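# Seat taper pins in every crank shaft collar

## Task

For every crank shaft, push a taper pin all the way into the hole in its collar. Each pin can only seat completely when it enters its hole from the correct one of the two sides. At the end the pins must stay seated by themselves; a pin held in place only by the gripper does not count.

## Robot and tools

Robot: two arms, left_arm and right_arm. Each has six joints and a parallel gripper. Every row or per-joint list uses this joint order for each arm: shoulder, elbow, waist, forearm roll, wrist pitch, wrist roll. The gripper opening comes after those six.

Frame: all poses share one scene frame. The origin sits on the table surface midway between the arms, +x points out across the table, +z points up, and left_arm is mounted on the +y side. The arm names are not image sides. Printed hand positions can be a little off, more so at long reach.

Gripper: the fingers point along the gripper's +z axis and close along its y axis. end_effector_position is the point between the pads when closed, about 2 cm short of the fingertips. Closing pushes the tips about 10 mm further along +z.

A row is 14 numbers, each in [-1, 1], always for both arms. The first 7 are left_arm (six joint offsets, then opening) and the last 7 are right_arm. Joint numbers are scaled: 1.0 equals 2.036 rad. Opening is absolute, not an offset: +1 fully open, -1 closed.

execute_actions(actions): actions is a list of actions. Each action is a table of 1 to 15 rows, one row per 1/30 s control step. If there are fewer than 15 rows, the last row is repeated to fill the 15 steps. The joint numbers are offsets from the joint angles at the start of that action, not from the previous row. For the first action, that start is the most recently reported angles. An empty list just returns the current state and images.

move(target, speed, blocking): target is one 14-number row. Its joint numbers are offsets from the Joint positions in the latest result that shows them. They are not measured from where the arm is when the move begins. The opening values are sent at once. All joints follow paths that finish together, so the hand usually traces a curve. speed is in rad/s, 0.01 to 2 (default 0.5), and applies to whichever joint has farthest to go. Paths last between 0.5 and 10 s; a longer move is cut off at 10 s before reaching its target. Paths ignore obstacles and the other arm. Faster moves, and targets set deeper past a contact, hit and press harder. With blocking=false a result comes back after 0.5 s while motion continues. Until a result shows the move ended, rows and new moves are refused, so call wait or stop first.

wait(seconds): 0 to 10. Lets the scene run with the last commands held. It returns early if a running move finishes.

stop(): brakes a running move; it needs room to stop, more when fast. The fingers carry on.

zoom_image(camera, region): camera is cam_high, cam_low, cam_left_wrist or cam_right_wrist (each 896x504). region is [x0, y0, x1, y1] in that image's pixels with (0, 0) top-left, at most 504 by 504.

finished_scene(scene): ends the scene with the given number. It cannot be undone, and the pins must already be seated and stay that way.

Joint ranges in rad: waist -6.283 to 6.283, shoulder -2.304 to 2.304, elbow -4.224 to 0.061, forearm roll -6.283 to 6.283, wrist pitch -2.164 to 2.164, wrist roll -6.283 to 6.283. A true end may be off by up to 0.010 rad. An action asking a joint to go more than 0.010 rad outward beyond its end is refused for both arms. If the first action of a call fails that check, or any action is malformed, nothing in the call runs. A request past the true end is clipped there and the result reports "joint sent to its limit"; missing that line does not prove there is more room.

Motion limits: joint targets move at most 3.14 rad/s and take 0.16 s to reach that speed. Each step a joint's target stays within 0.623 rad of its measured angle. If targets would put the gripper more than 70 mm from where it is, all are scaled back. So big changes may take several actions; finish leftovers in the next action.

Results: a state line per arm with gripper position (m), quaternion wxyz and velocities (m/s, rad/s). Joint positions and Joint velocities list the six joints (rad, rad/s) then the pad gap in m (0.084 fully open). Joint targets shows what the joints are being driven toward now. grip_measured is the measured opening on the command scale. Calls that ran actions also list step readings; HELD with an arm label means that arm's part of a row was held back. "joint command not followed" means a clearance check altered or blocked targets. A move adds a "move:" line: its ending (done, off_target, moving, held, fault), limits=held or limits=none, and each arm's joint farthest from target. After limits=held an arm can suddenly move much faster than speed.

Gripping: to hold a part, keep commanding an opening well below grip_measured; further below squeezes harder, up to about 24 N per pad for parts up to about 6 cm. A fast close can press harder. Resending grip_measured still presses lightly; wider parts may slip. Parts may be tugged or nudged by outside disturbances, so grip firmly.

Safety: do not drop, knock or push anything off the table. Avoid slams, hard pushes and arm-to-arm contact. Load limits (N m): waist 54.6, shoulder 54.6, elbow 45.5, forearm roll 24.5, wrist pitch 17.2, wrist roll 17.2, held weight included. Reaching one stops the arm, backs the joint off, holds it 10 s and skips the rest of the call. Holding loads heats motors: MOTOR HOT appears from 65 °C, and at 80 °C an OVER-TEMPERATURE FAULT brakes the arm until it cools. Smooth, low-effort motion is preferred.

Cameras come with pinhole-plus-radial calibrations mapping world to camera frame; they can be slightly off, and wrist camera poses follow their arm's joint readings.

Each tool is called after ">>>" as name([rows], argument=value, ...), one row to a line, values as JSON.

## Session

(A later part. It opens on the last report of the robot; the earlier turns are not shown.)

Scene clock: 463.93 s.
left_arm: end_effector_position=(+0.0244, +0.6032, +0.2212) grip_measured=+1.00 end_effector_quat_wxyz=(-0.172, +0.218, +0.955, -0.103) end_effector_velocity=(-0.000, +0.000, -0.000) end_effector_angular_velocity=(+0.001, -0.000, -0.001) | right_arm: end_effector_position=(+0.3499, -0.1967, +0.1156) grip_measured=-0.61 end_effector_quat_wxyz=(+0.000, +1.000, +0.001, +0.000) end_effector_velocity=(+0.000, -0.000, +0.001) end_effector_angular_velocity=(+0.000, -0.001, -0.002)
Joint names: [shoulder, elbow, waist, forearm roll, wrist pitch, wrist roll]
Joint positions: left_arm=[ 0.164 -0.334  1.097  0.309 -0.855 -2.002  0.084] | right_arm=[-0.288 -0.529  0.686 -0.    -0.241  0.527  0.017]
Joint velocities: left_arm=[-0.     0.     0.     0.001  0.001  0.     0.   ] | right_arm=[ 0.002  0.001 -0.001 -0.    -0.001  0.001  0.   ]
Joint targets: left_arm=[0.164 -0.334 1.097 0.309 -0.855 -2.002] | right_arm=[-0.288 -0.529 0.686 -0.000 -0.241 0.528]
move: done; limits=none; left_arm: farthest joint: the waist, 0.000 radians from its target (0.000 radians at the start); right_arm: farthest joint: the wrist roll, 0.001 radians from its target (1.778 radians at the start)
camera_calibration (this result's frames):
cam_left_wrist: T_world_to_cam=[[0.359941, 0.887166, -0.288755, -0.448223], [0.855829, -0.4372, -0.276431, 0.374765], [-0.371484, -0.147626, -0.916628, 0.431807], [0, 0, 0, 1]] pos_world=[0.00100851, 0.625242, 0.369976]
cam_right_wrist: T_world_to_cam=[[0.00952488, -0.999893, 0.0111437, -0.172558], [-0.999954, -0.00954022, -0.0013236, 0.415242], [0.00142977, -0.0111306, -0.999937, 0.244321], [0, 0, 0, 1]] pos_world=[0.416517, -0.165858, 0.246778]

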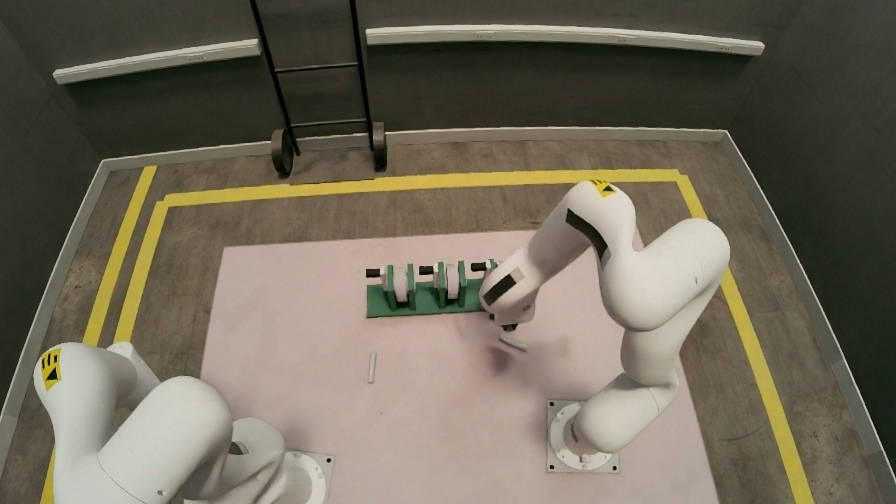

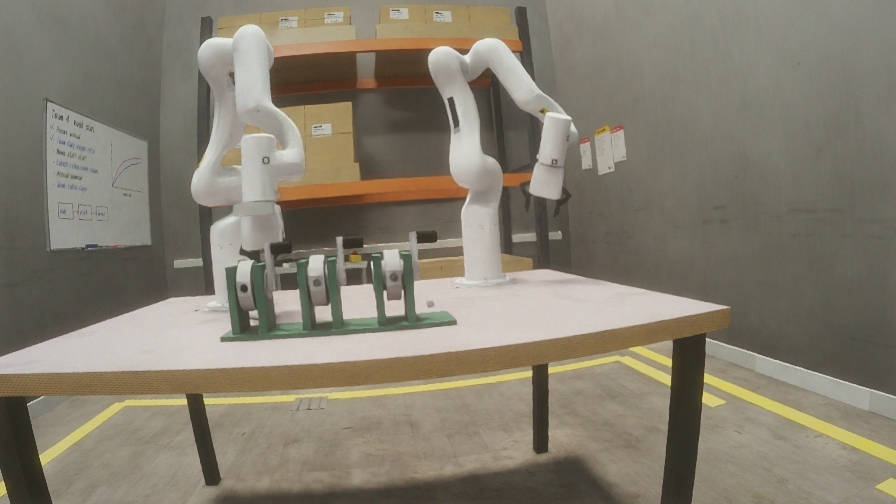

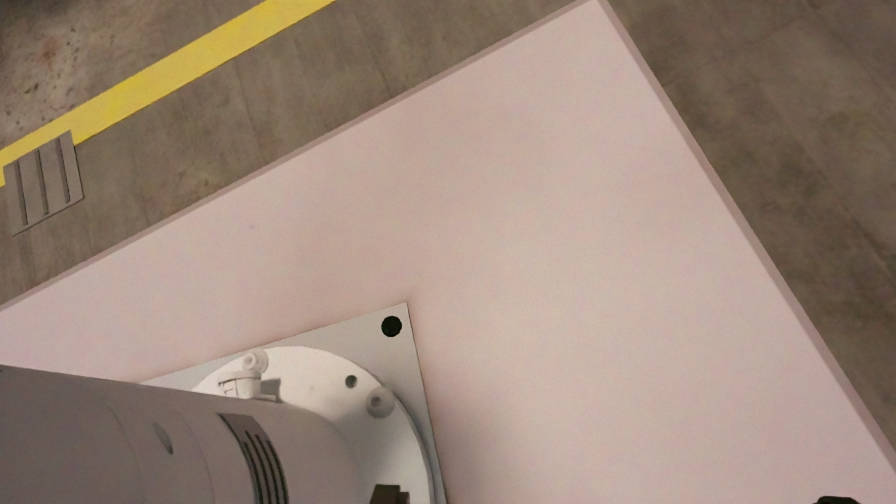

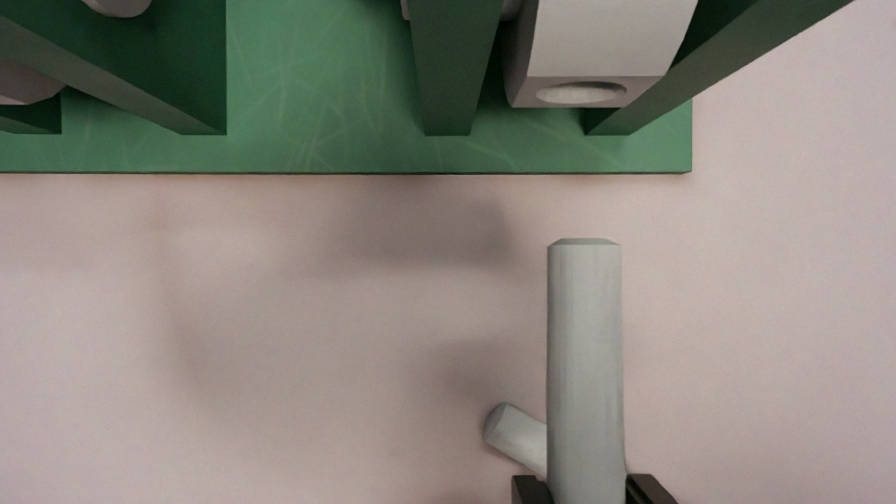

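>>> move(target=[0,0,0,0,0,0,1,-0.0391,-0.0583,-0.0305,0,-0.0192,-0.0302,-1], speed=0.05)

>>> move(target=[0,0,0,0,0,0,1,-0.025,-0.0391,-0.0164,0,-0.0141,-0.0164,-1], speed=0.05)

>>> execute_actions([
  [[0,0,0,0,0,0,1,0,0,0,0,0,0,-0.3]],
])

>>> move(target=[0,0,0,0,0,0,1,0.0266,0.0415,0.0174,0,0.015,0.0174,-0.3], speed=0.1)

>>> execute_actions([
  [[0,0,0,0,0,0,1,0,0,0,0,0,0,-1]],
  [[0,0,0,0,0,0,1,0,0,0,0,0,0,-1]],
])

>>> move(target=[0,0,0,0,0,0,1,-0.0352,-0.055,-0.0226,0,-0.0198,-0.0226,-1], speed=0.05)

>>> move(target=[0,0,0,0,0,0,1,0.064,0.097,0.047,0,0.04,0.047,0], speed=0.2)

Scene clock: 485.93 s.
left_arm: end_effector_position=(+0.0244, +0.6032, +0.2212) grip_measured=+1.00 end_effector_quat_wxyz=(-0.172, +0.218, +0.955, -0.103) end_effector_velocity=(-0.000, -0.000, +0.000) end_effector_angular_velocity=(-0.000, +0.000, +0.000) | right_arm: end_effector_position=(+0.3997, -0.1964, +0.1155) grip_measured=-0.61 end_effector_quat_wxyz=(+0.000, +1.000, +0.001, +0.000) end_effector_velocity=(-0.000, -0.000, -0.000) end_effector_angular_velocity=(-0.001, +0.001, +0.000)
Joint names: [shoulder, elbow, waist, forearm roll, wrist pitch, wrist roll]
Joint positions: left_arm=[ 0.164 -0.334  1.097  0.309 -0.855 -2.002  0.084] | right_arm=[-0.368 -0.648  0.624 -0.    -0.28   0.466  0.017]
Joint velocities: left_arm=[ 0.    -0.     0.    -0.    -0.001  0.     0.   ] | right_arm=[-0.001  0.    -0.    -0.    -0.    -0.     0.   ]
Joint targets: left_arm=[0.164 -0.334 1.097 0.309 -0.855 -2.002] | right_arm=[-0.368 -0.648 0.624 -0.000 -0.280 0.466]
move: done; limits=none; left_arm: farthest joint: the waist, 0.000 radians from its target (0.000 radians at the start); right_arm: farthest joint: the waist, 0.000 radians from its target (0.062 radians at the start)
camera_calibration (this result's frames):
cam_left_wrist: T_world_to_cam=[[0.359941, 0.887166, -0.288755, -0.448223], [0.855829, -0.4372, -0.276431, 0.374765], [-0.371484, -0.147626, -0.916628, 0.431807], [0, 0, 0, 1]] pos_world=[0.00100852, 0.625242, 0.369976]
cam_right_wrist: T_world_to_cam=[[0.00893531, -0.999898, 0.0111752, -0.17253], [-0.999959, -0.00895032, -0.00129434, 0.46519], [0.00139423, -0.0111632, -0.999937, 0.244222], [0, 0, 0, 1]] pos_world=[0.466372, -0.165622, 0.246737]

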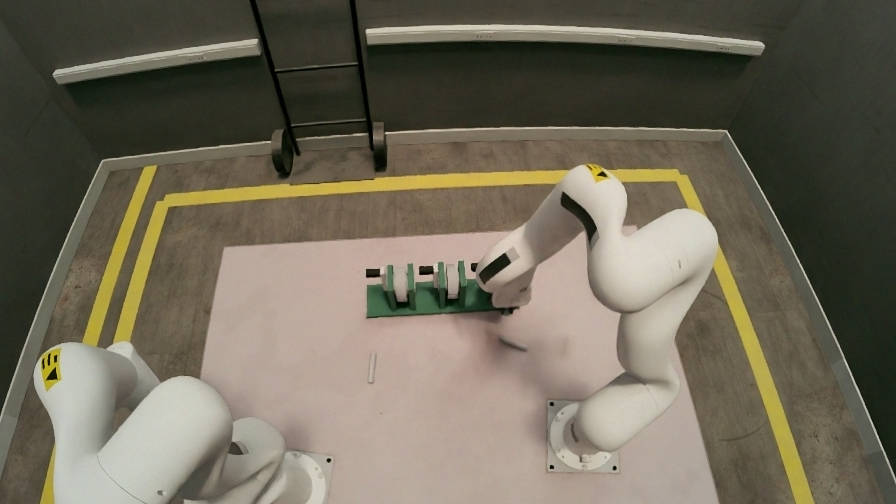

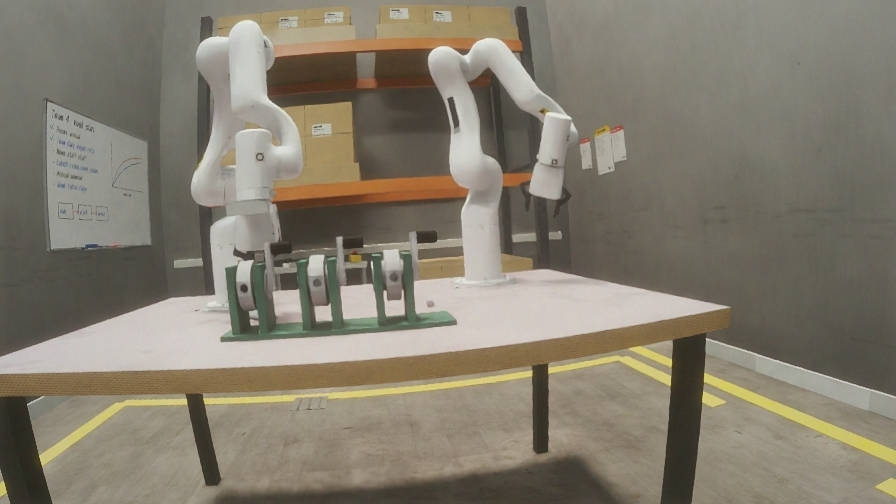

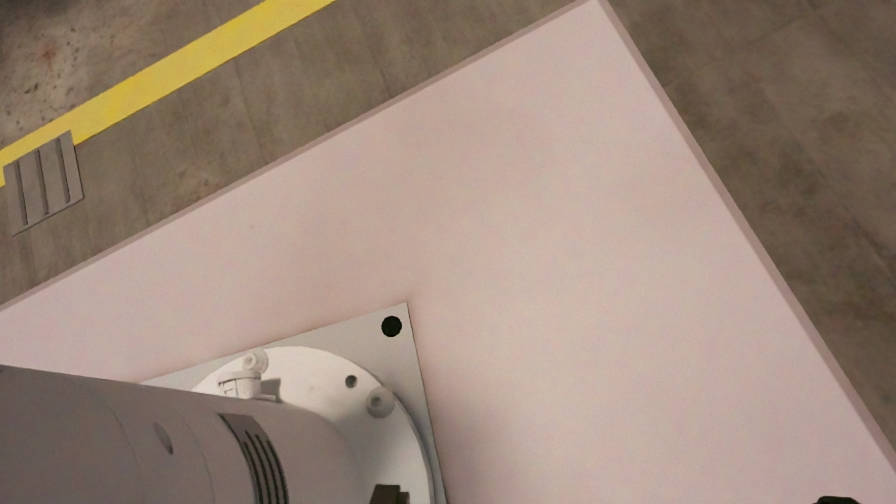

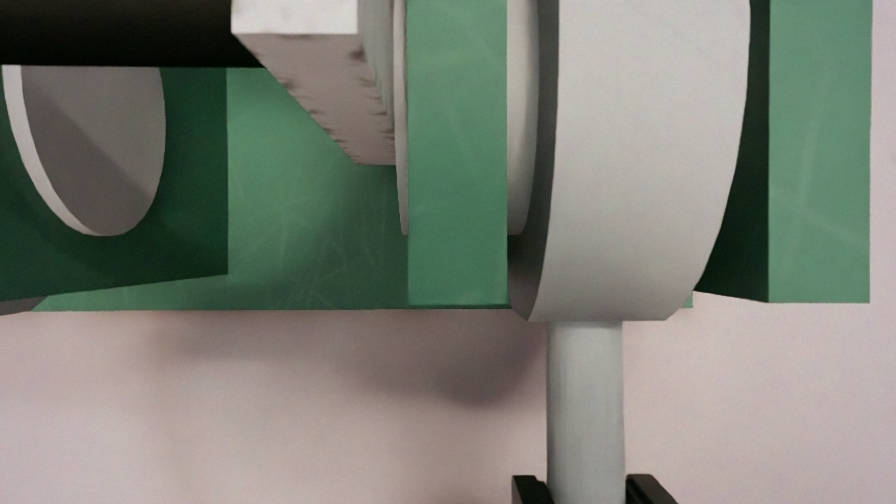

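Scene clock: 487.80 s.
left_arm: end_effector_position=(+0.0244, +0.6032, +0.2212) grip_measured=+1.00 end_effector_quat_wxyz=(-0.172, +0.218, +0.955, -0.103) end_effector_velocity=(-0.000, +0.000, +0.000) end_effector_angular_velocity=(+0.000, +0.000, +0.001) | right_arm: end_effector_position=(+0.4316, -0.1964, +0.1156) grip_measured=-0.61 end_effector_quat_wxyz=(+0.000, +1.000, +0.001, +0.000) end_effector_velocity=(+0.001, +0.001, +0.001) end_effector_angular_velocity=(+0.001, -0.002, +0.001)
Joint names: [shoulder, elbow, waist, forearm roll, wrist pitch, wrist roll]
Joint positions: left_arm=[ 0.164 -0.334  1.097  0.309 -0.855 -2.002  0.084] | right_arm=[-0.418 -0.727  0.59  -0.    -0.309  0.433  0.017]
Joint velocities: left_arm=[ 0.001 -0.     0.    -0.    -0.001 -0.    -0.   ] | right_arm=[ 0.001 -0.001  0.001 -0.     0.001  0.     0.   ]
Joint targets: left_arm=[0.164 -0.334 1.097 0.309 -0.855 -2.002] | right_arm=[-0.418 -0.727 0.590 -0.000 -0.309 0.433]
move: done; limits=none; left_arm: farthest joint: the waist, 0.000 radians from its target (0.000 radians at the start); right_arm: farthest joint: the shoulder, 0.001 radians from its target (0.051 radians at the start)
camera_calibration (this result's frames):
cam_left_wrist: T_world_to_cam=[[0.359941, 0.887166, -0.288755, -0.448223], [0.855829, -0.4372, -0.276431, 0.374765], [-0.371484, -0.147626, -0.916628, 0.431807], [0, 0, 0, 1]] pos_world=[0.00100853, 0.625242, 0.369976]
cam_right_wrist: T_world_to_cam=[[0.00899949, -0.999897, 0.0111519, -0.172784], [-0.999958, -0.00901507, -0.00134762, 0.497127], [0.00144801, -0.0111393, -0.999937, 0.244236], [0, 0, 0, 1]] pos_world=[0.498307, -0.165564, 0.246818]

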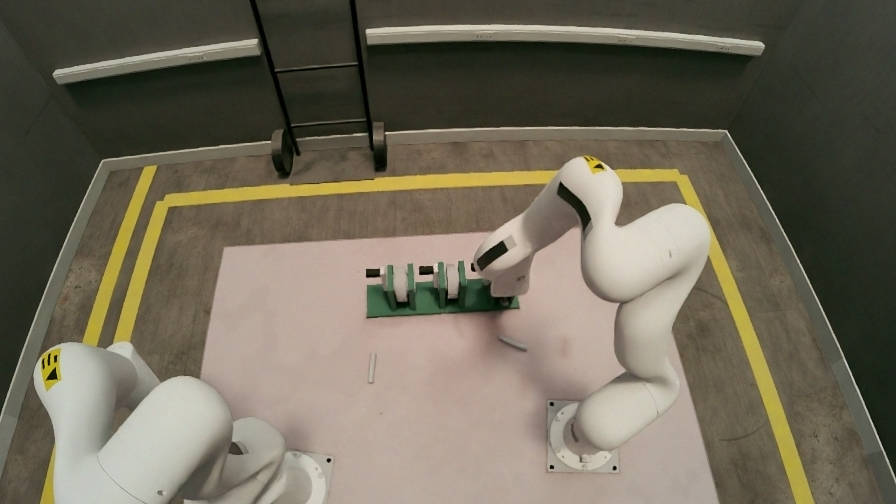

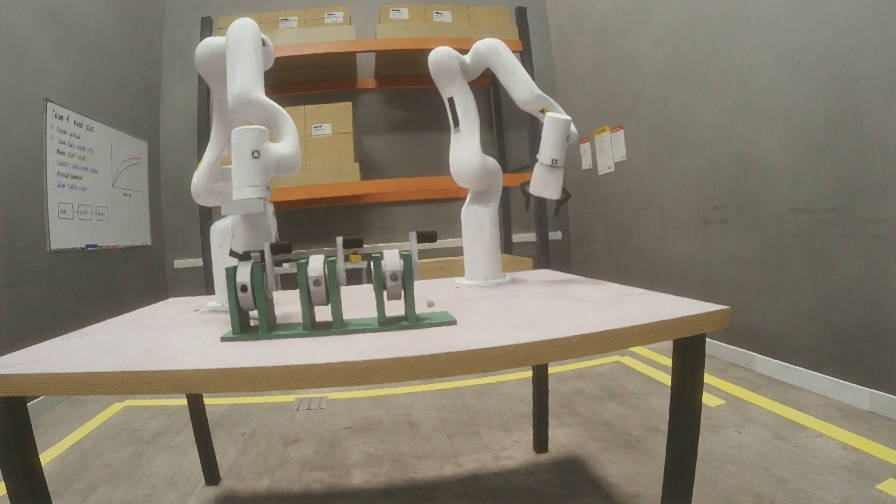

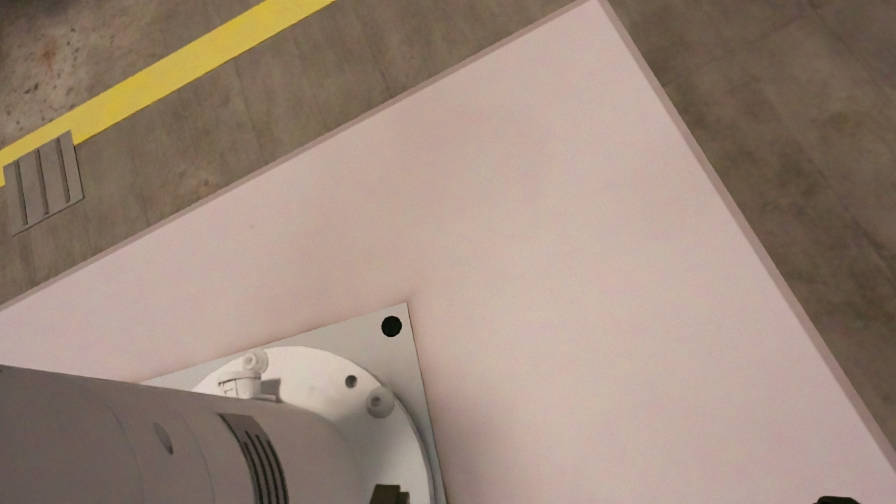

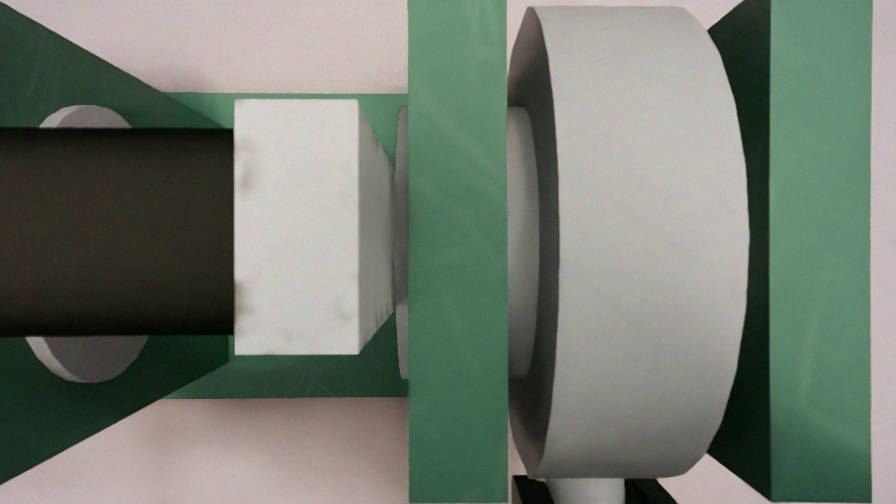

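Scene clock: 488.30 s.
left_arm: end_effector_position=(+0.0244, +0.6032, +0.2212) grip_measured=+1.00 end_effector_quat_wxyz=(-0.172, +0.218, +0.955, -0.103) end_effector_velocity=(-0.000, -0.000, -0.000) end_effector_angular_velocity=(-0.001, +0.001, -0.000) | right_arm: end_effector_position=(+0.4317, -0.1964, +0.1156) grip_measured=-0.32 end_effector_quat_wxyz=(+0.000, +1.000, +0.001, +0.000) end_effector_velocity=(-0.001, -0.000, -0.000) end_effector_angular_velocity=(-0.002, +0.003, -0.001)
Joint names: [shoulder, elbow, waist, forearm roll, wrist pitch, wrist roll]
Joint positions: left_arm=[ 0.164 -0.334  1.097  0.309 -0.855 -2.002  0.084] | right_arm=[-0.418 -0.727  0.59  -0.    -0.309  0.433  0.03 ]
Joint velocities: left_arm=[-0.001  0.    -0.    -0.    -0.     0.     0.   ] | right_arm=[-0.001 -0.    -0.     0.    -0.003  0.    -0.   ]
Joint targets: left_arm=[0.164 -0.334 1.097 0.309 -0.855 -2.002] | right_arm=[-0.418 -0.727 0.590 -0.000 -0.309 0.433]
Step readings (joint positions):
0: left_arm=[0.164 -0.334 1.097 0.309 -0.855 -2.002] | right_arm=[-0.418 -0.727 0.590 -0.000 -0.309 0.433]
1: left_arm=[0.164 -0.334 1.097 0.309 -0.855 -2.002] | right_arm=[-0.418 -0.727 0.590 -0.000 -0.309 0.433]
2: left_arm=[0.164 -0.334 1.097 0.309 -0.855 -2.002] | right_arm=[-0.418 -0.727 0.590 -0.000 -0.308 0.433]
4: left_arm=[0.164 -0.334 1.097 0.309 -0.855 -2.002] | right_arm=[-0.418 -0.728 0.590 -0.000 -0.308 0.433]
8: left_arm=[0.164 -0.334 1.097 0.309 -0.855 -2.002] | right_arm=[-0.418 -0.727 0.590 -0.000 -0.308 0.433]
15: Joint positions above
camera_calibration (this result's frames):
cam_left_wrist: T_world_to_cam=[[0.359941, 0.887166, -0.288755, -0.448223], [0.855829, -0.4372, -0.276431, 0.374765], [-0.371484, -0.147626, -0.916628, 0.431807], [0, 0, 0, 1]] pos_world=[0.00100856, 0.625242, 0.369976]
cam_right_wrist: T_world_to_cam=[[0.00897673, -0.999898, 0.0111092, -0.172761], [-0.999959, -0.00899339, -0.00145073, 0.497187], [0.00155049, -0.0110957, -0.999937, 0.244227], [0, 0, 0, 1]] pos_world=[0.498339, -0.165562, 0.246852]

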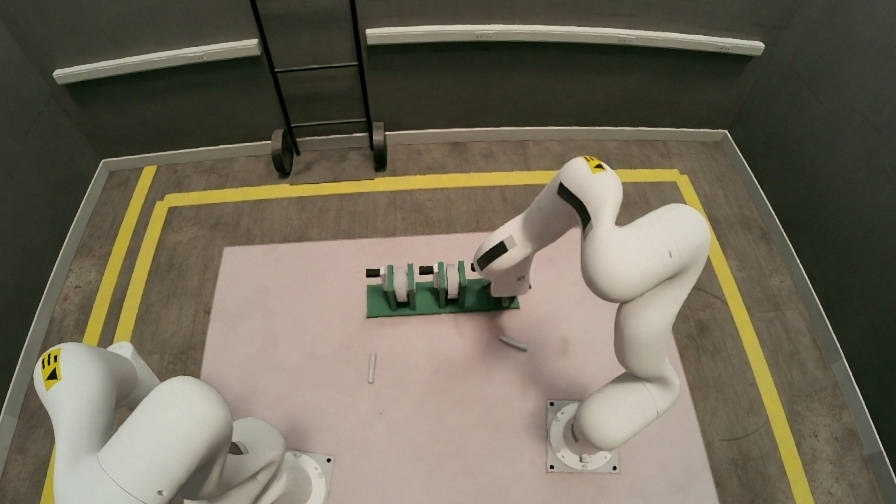

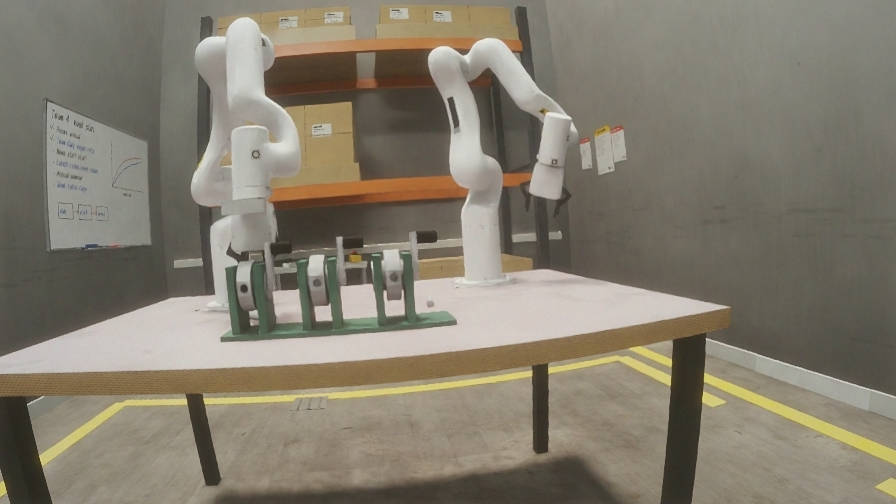

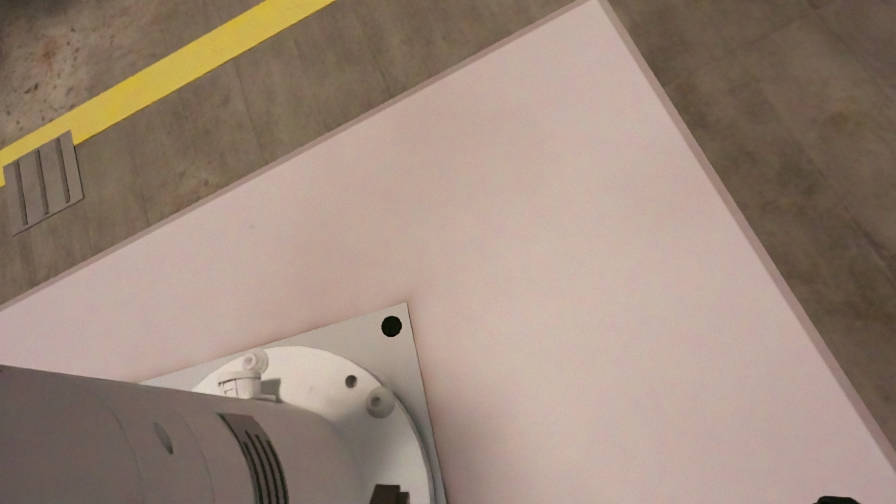

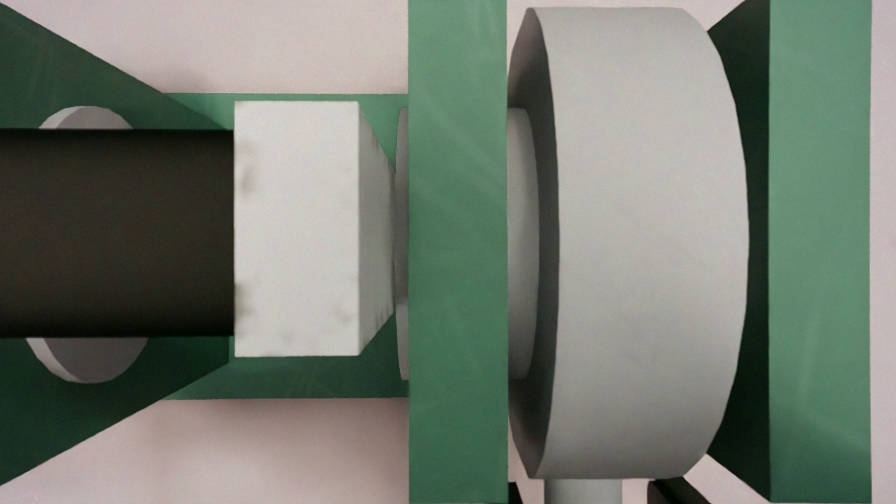

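Scene clock: 489.43 s.
left_arm: end_effector_position=(+0.0244, +0.6032, +0.2212) grip_measured=+1.00 end_effector_quat_wxyz=(-0.172, +0.218, +0.955, -0.103) end_effector_velocity=(-0.000, -0.000, -0.000) end_effector_angular_velocity=(-0.000, +0.000, +0.000) | right_arm: end_effector_position=(+0.3979, -0.1964, +0.1156) grip_measured=-0.32 end_effector_quat_wxyz=(-0.000, +1.000, +0.001, +0.000) end_effector_velocity=(+0.000, +0.001, +0.000) end_effector_angular_velocity=(+0.001, -0.001, +0.001)
Joint names: [shoulder, elbow, waist, forearm roll, wrist pitch, wrist roll]
Joint positions: left_arm=[ 0.164 -0.334  1.097  0.309 -0.855 -2.002  0.084] | right_arm=[-0.364 -0.643  0.626 -0.    -0.278  0.468  0.03 ]
Joint velocities: left_arm=[-0.  0.  0.  0.  0. -0. -0.] | right_arm=[0.001 0.    0.001 0.    0.001 0.    0.   ]
Joint targets: left_arm=[0.164 -0.334 1.097 0.309 -0.855 -2.002] | right_arm=[-0.364 -0.643 0.626 -0.000 -0.278 0.468]
move: done; limits=none; left_arm: farthest joint: the waist, 0.000 radians from its target (0.000 radians at the start); right_arm: farthest joint: the waist, 0.000 radians from its target (0.035 radians at the start)
camera_calibration (this result's frames):
cam_left_wrist: T_world_to_cam=[[0.359941, 0.887166, -0.288756, -0.448223], [0.855828, -0.4372, -0.276431, 0.374765], [-0.371484, -0.147626, -0.916628, 0.431807], [0, 0, 0, 1]] pos_world=[0.00100854, 0.625242, 0.369976]
cam_right_wrist: T_world_to_cam=[[0.00893166, -0.9999, 0.0109743, -0.172492], [-0.999959, -0.00895068, -0.00168602, 0.463412], [0.00178407, -0.0109588, -0.999938, 0.244171], [0, 0, 0, 1]] pos_world=[0.464497, -0.165651, 0.24683]

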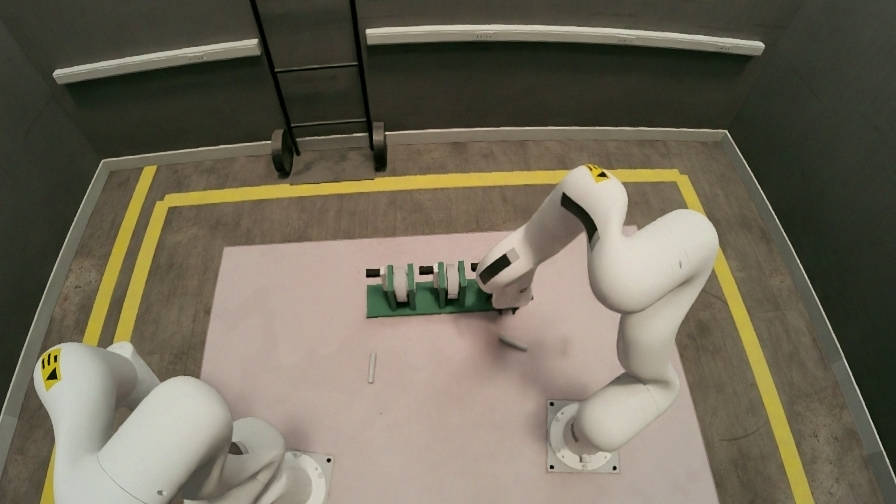

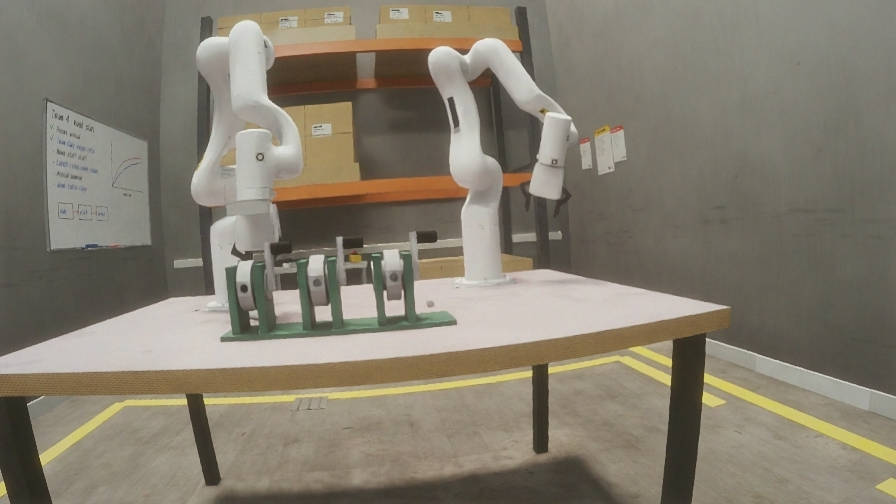

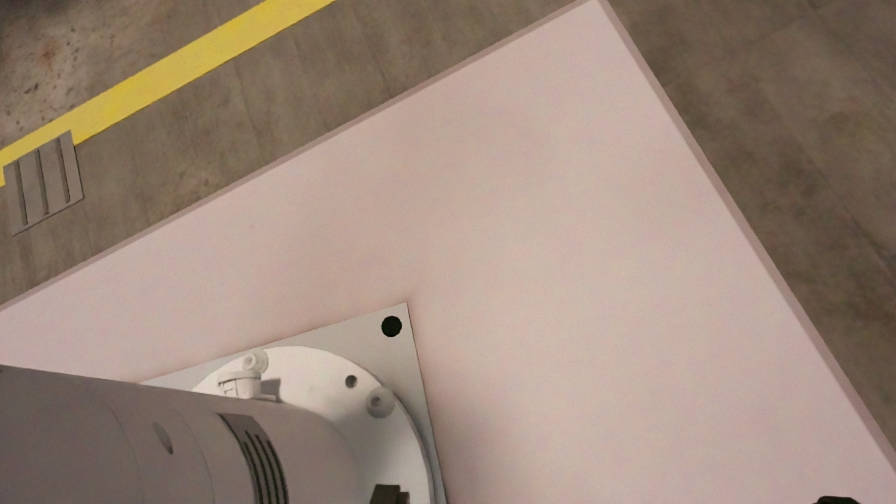

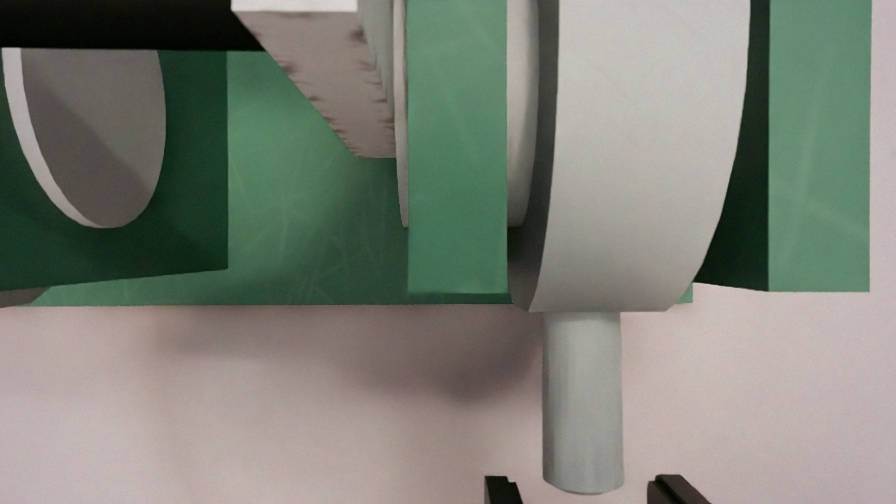

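Scene clock: 490.43 s.
left_arm: end_effector_position=(+0.0244, +0.6032, +0.2212) grip_measured=+1.00 end_effector_quat_wxyz=(-0.172, +0.218, +0.955, -0.103) end_effector_velocity=(+0.000, -0.000, +0.000) end_effector_angular_velocity=(-0.000, +0.000, -0.000) | right_arm: end_effector_position=(+0.3978, -0.1964, +0.1156) grip_measured=-1.00 end_effector_quat_wxyz=(-0.000, +1.000, +0.001, +0.000) end_effector_velocity=(+0.000, +0.000, -0.000) end_effector_angular_velocity=(+0.000, -0.001, -0.000)
Joint names: [shoulder, elbow, waist, forearm roll, wrist pitch, wrist roll]
Joint positions: left_arm=[ 0.164 -0.334  1.097  0.309 -0.855 -2.002  0.084] | right_arm=[-0.364 -0.643  0.626 -0.    -0.278  0.468  0.   ]
Joint velocities: left_arm=[ 0. -0. -0.  0. -0.  0. -0.] | right_arm=[-0.001 -0.001  0.     0.     0.001  0.     0.   ]
Joint targets: left_arm=[0.164 -0.334 1.097 0.309 -0.855 -2.002] | right_arm=[-0.364 -0.643 0.626 -0.000 -0.278 0.468]
Step readings (joint positions; steps 1 to 15: 1st action; 16 to 30: 2nd action):
0: left_arm=[0.164 -0.334 1.097 0.309 -0.855 -2.002] | right_arm=[-0.364 -0.643 0.626 -0.000 -0.278 0.468]
1: left_arm=[0.164 -0.334 1.097 0.309 -0.855 -2.002] | right_arm=[-0.364 -0.643 0.626 -0.000 -0.278 0.468]
2: left_arm=[0.164 -0.334 1.097 0.309 -0.855 -2.002] | right_arm=[-0.364 -0.643 0.626 -0.000 -0.278 0.468]
4: left_arm=[0.164 -0.334 1.097 0.309 -0.855 -2.002] | right_arm=[-0.364 -0.643 0.626 -0.000 -0.278 0.468]
8: left_arm=[0.164 -0.334 1.097 0.309 -0.855 -2.002] | right_arm=[-0.364 -0.643 0.626 -0.000 -0.278 0.468]
15: left_arm=[0.164 -0.334 1.097 0.309 -0.855 -2.002] | right_arm=[-0.364 -0.643 0.626 -0.000 -0.278 0.468]
16: left_arm=[0.164 -0.334 1.097 0.309 -0.855 -2.002] | right_arm=[-0.364 -0.643 0.626 -0.000 -0.278 0.468]
17: left_arm=[0.164 -0.334 1.097 0.309 -0.855 -2.002] | right_arm=[-0.364 -0.643 0.626 -0.000 -0.278 0.468]
19: left_arm=[0.164 -0.334 1.097 0.309 -0.855 -2.002] | right_arm=[-0.364 -0.643 0.626 -0.000 -0.278 0.468]
23: left_arm=[0.164 -0.334 1.097 0.309 -0.855 -2.002] | right_arm=[-0.364 -0.643 0.626 -0.000 -0.278 0.468]
30: Joint positions above
camera_calibration (this result's frames):
cam_left_wrist: T_world_to_cam=[[0.359941, 0.887166, -0.288755, -0.448224], [0.855829, -0.437199, -0.276431, 0.374765], [-0.371483, -0.147626, -0.916628, 0.431807], [0, 0, 0, 1]] pos_world=[0.00100858, 0.625242, 0.369976]
cam_right_wrist: T_world_to_cam=[[0.00892796, -0.9999, 0.0110097, -0.172507], [-0.999959, -0.00894626, -0.001614, 0.463379], [0.00171234, -0.0109948, -0.999938, 0.244183], [0, 0, 0, 1]] pos_world=[0.464482, -0.16566, 0.246815]

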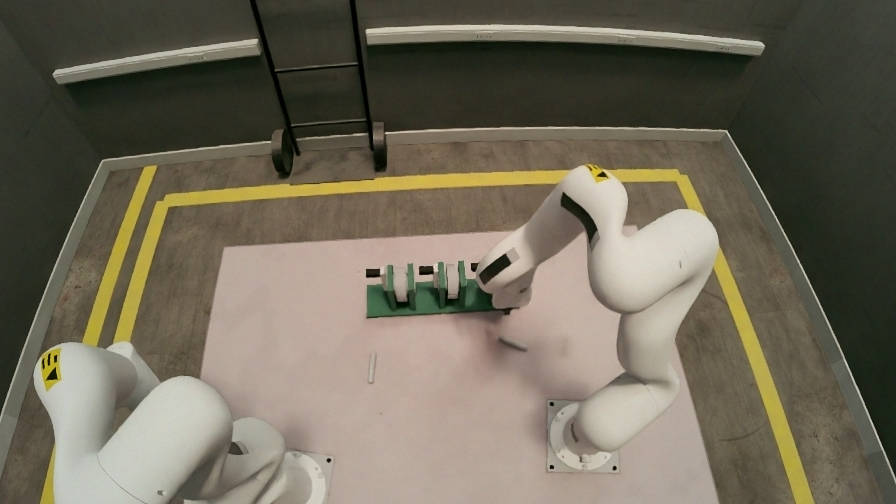

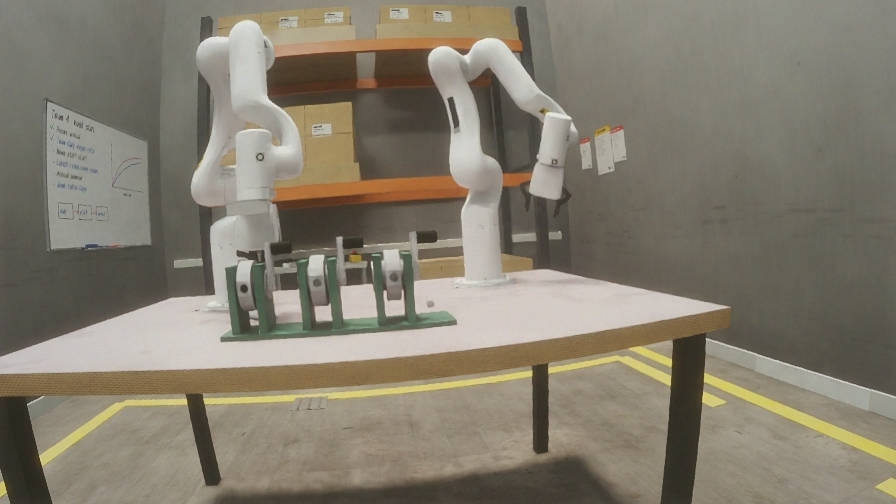

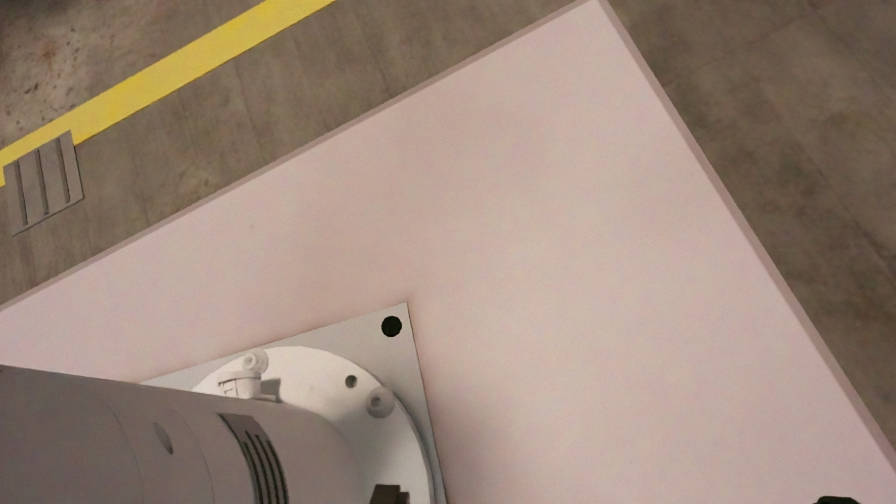

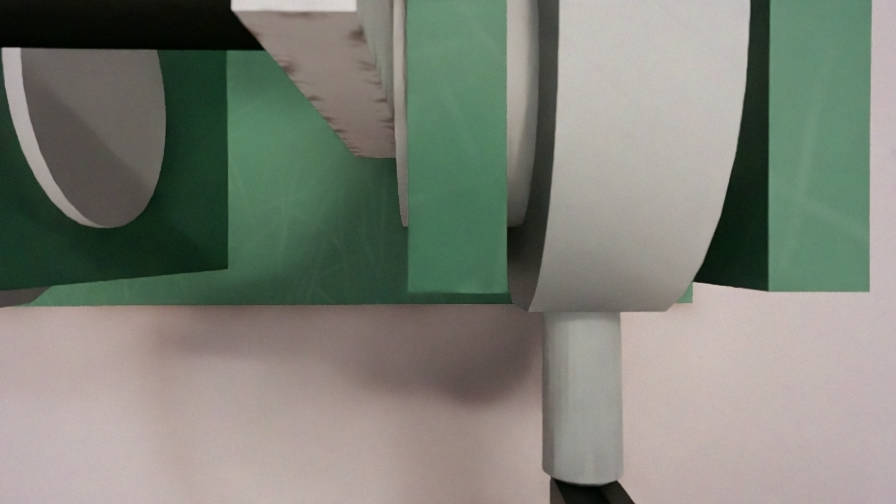

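Scene clock: 492.97 s.
left_arm: end_effector_position=(+0.0244, +0.6032, +0.2212) grip_measured=+1.00 end_effector_quat_wxyz=(-0.172, +0.218, +0.955, -0.103) end_effector_velocity=(-0.001, -0.000, +0.000) end_effector_angular_velocity=(-0.002, +0.003, -0.001) | right_arm: end_effector_position=(+0.4364, -0.1991, +0.1140) grip_measured=-1.00 end_effector_quat_wxyz=(+0.004, +1.000, +0.001, -0.009) end_effector_velocity=(-0.000, -0.001, -0.000) end_effector_angular_velocity=(-0.001, +0.000, -0.001)
Joint names: [shoulder, elbow, waist, forearm roll, wrist pitch, wrist roll]
Joint positions: left_arm=[ 0.164 -0.334  1.097  0.309 -0.855 -2.002  0.084] | right_arm=[-0.436 -0.75   0.58  -0.    -0.333  0.422  0.   ]
Joint velocities: left_arm=[-0.001 -0.    -0.001  0.001 -0.003 -0.     0.   ] | right_arm=[ 0.     0.    -0.001 -0.001 -0.     0.001  0.   ]
Joint targets: left_arm=[0.164 -0.334 1.097 0.309 -0.855 -2.002] | right_arm=[-0.436 -0.755 0.580 -0.000 -0.318 0.422]
move: off_target (right_arm); limits=none; left_arm: farthest joint: the waist, 0.000 radians from its target (0.000 radians at the start); right_arm: farthest joint: the wrist pitch, 0.015 radians from its target (0.040 radians at the start)
camera_calibration (this result's frames):
cam_left_wrist: T_world_to_cam=[[0.359941, 0.887166, -0.288755, -0.448223], [0.855829, -0.4372, -0.276431, 0.374765], [-0.371484, -0.147626, -0.916628, 0.431807], [0, 0, 0, 1]] pos_world=[0.00100857, 0.625242, 0.369976]
cam_right_wrist: T_world_to_cam=[[0.00942801, -0.999774, 0.0190348, -0.176647], [-0.99982, -0.00911188, 0.0166272, 0.499758], [-0.0164501, -0.0191882, -0.999681, 0.248808], [0, 0, 0, 1]] pos_world=[0.505426, -0.16728, 0.243781]

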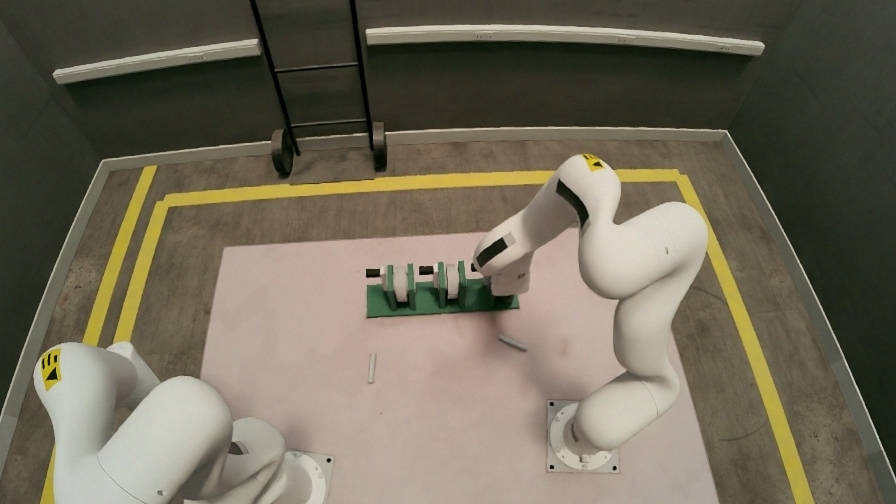

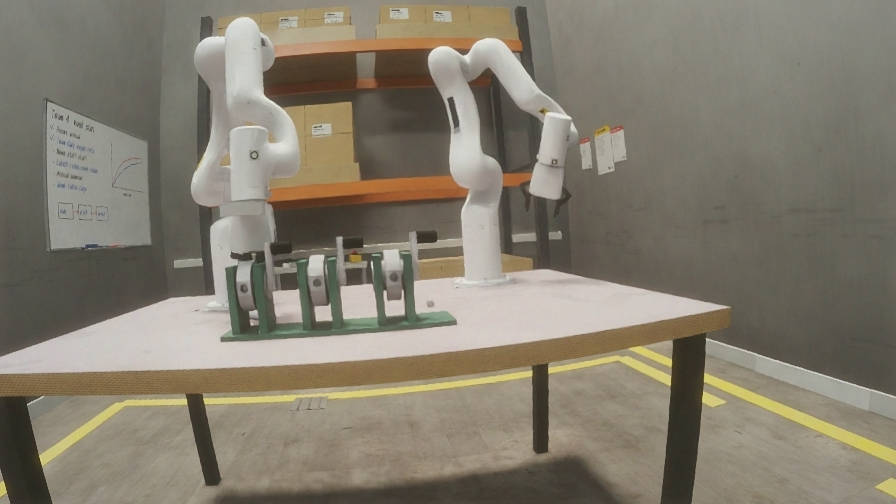

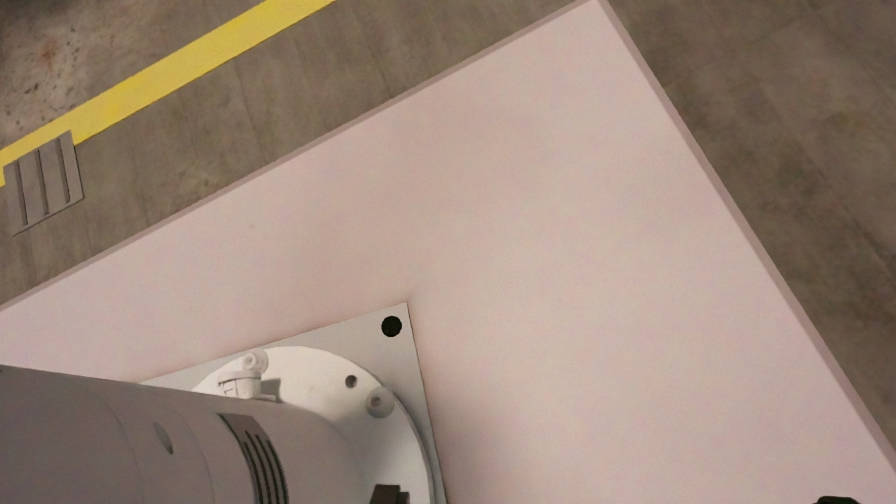

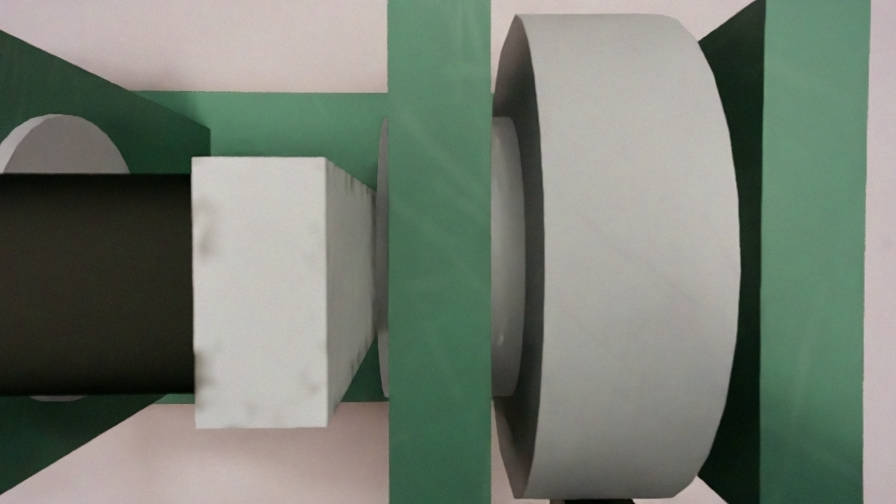

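Scene clock: 494.27 s.
left_arm: end_effector_position=(+0.0244, +0.6032, +0.2212) grip_measured=+1.00 end_effector_quat_wxyz=(-0.172, +0.218, +0.955, -0.103) end_effector_velocity=(-0.000, -0.000, +0.000) end_effector_angular_velocity=(-0.000, +0.001, +0.000) | right_arm: end_effector_position=(+0.3582, -0.1962, +0.1148) grip_measured=-0.01 end_effector_quat_wxyz=(+0.001, +1.000, +0.001, -0.002) end_effector_velocity=(-0.000, +0.001, +0.000) end_effector_angular_velocity=(+0.001, -0.001, +0.001)
Joint names: [shoulder, elbow, waist, forearm roll, wrist pitch, wrist roll]
Joint positions: left_arm=[ 0.164 -0.334  1.097  0.309 -0.855 -2.002  0.084] | right_arm=[-0.306 -0.552  0.675 -0.    -0.251  0.518  0.044]
Joint velocities: left_arm=[ 0.     0.     0.001  0.001 -0.001  0.    -0.   ] | right_arm=[ 0.001  0.     0.001  0.     0.001  0.    -0.   ]
Joint targets: left_arm=[0.164 -0.334 1.097 0.309 -0.855 -2.002] | right_arm=[-0.306 -0.552 0.676 -0.000 -0.251 0.518]
move: done; limits=none; left_arm: farthest joint: the waist, 0.000 radians from its target (0.000 radians at the start); right_arm: farthest joint: the waist, 0.000 radians from its target (0.096 radians at the start)
camera_calibration (this result's frames):
cam_left_wrist: T_world_to_cam=[[0.359941, 0.887166, -0.288755, -0.448223], [0.855829, -0.4372, -0.276431, 0.374765], [-0.371484, -0.147626, -0.916628, 0.431807], [0, 0, 0, 1]] pos_world=[0.00100859, 0.625242, 0.369976]
cam_right_wrist: T_world_to_cam=[[0.00912373, -0.999865, 0.0136738, -0.172229], [-0.999953, -0.00908008, 0.00325154, 0.423145], [-0.00312694, -0.0137029, -0.999901, 0.244694], [0, 0, 0, 1]] pos_world=[0.425462, -0.16501, 0.245649]

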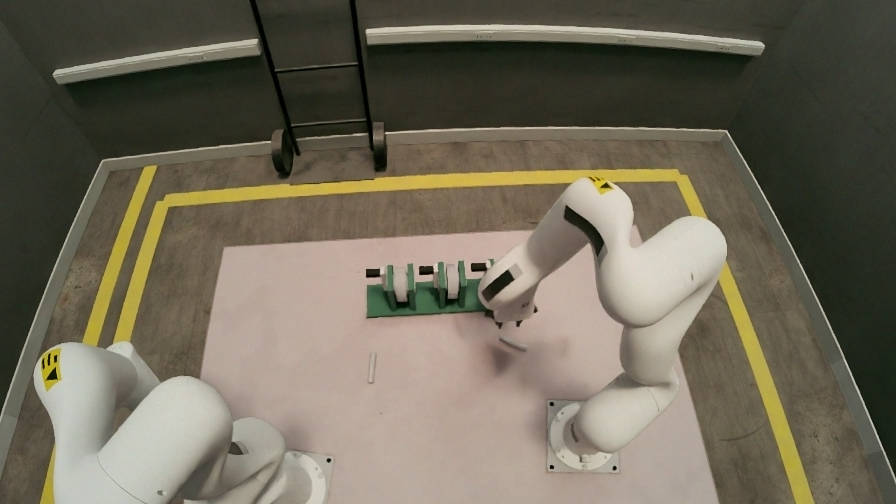

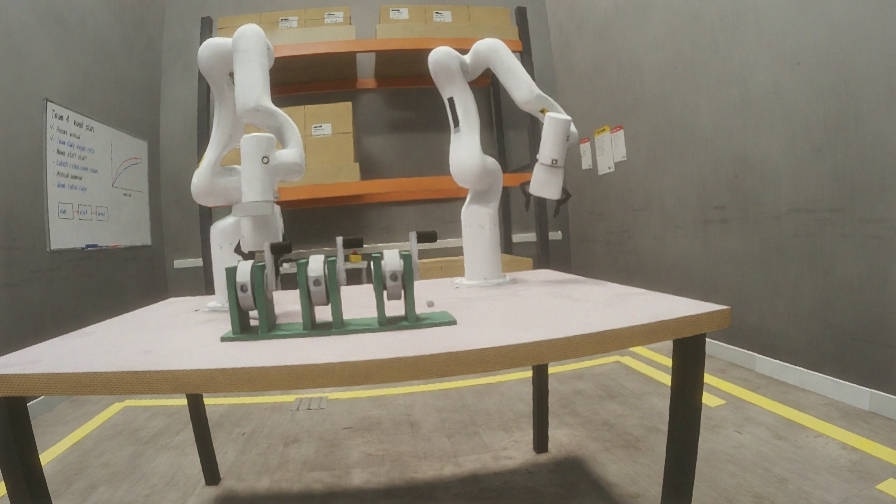

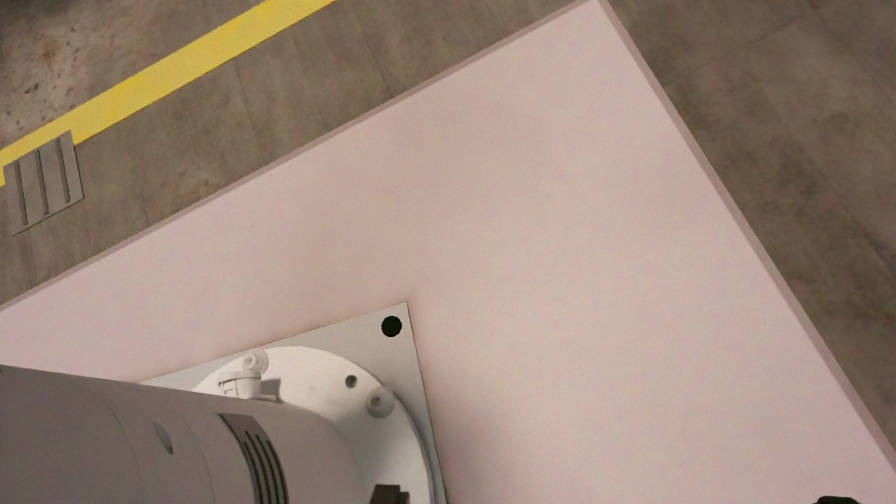

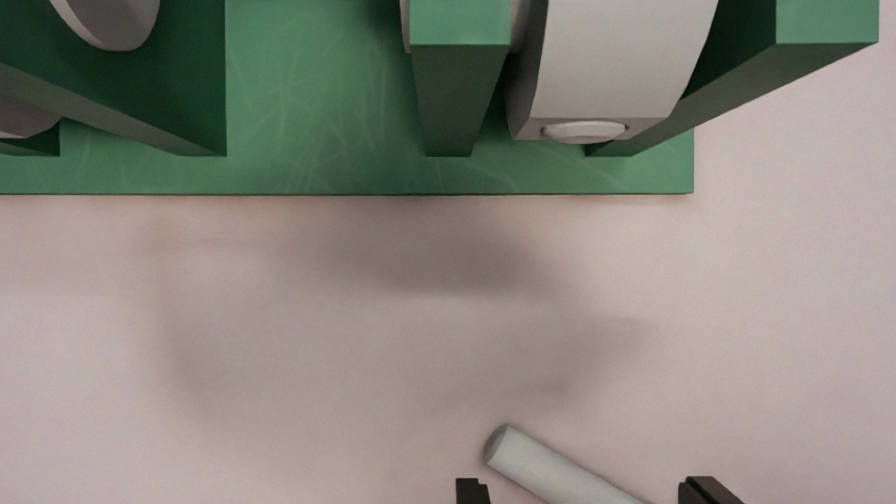

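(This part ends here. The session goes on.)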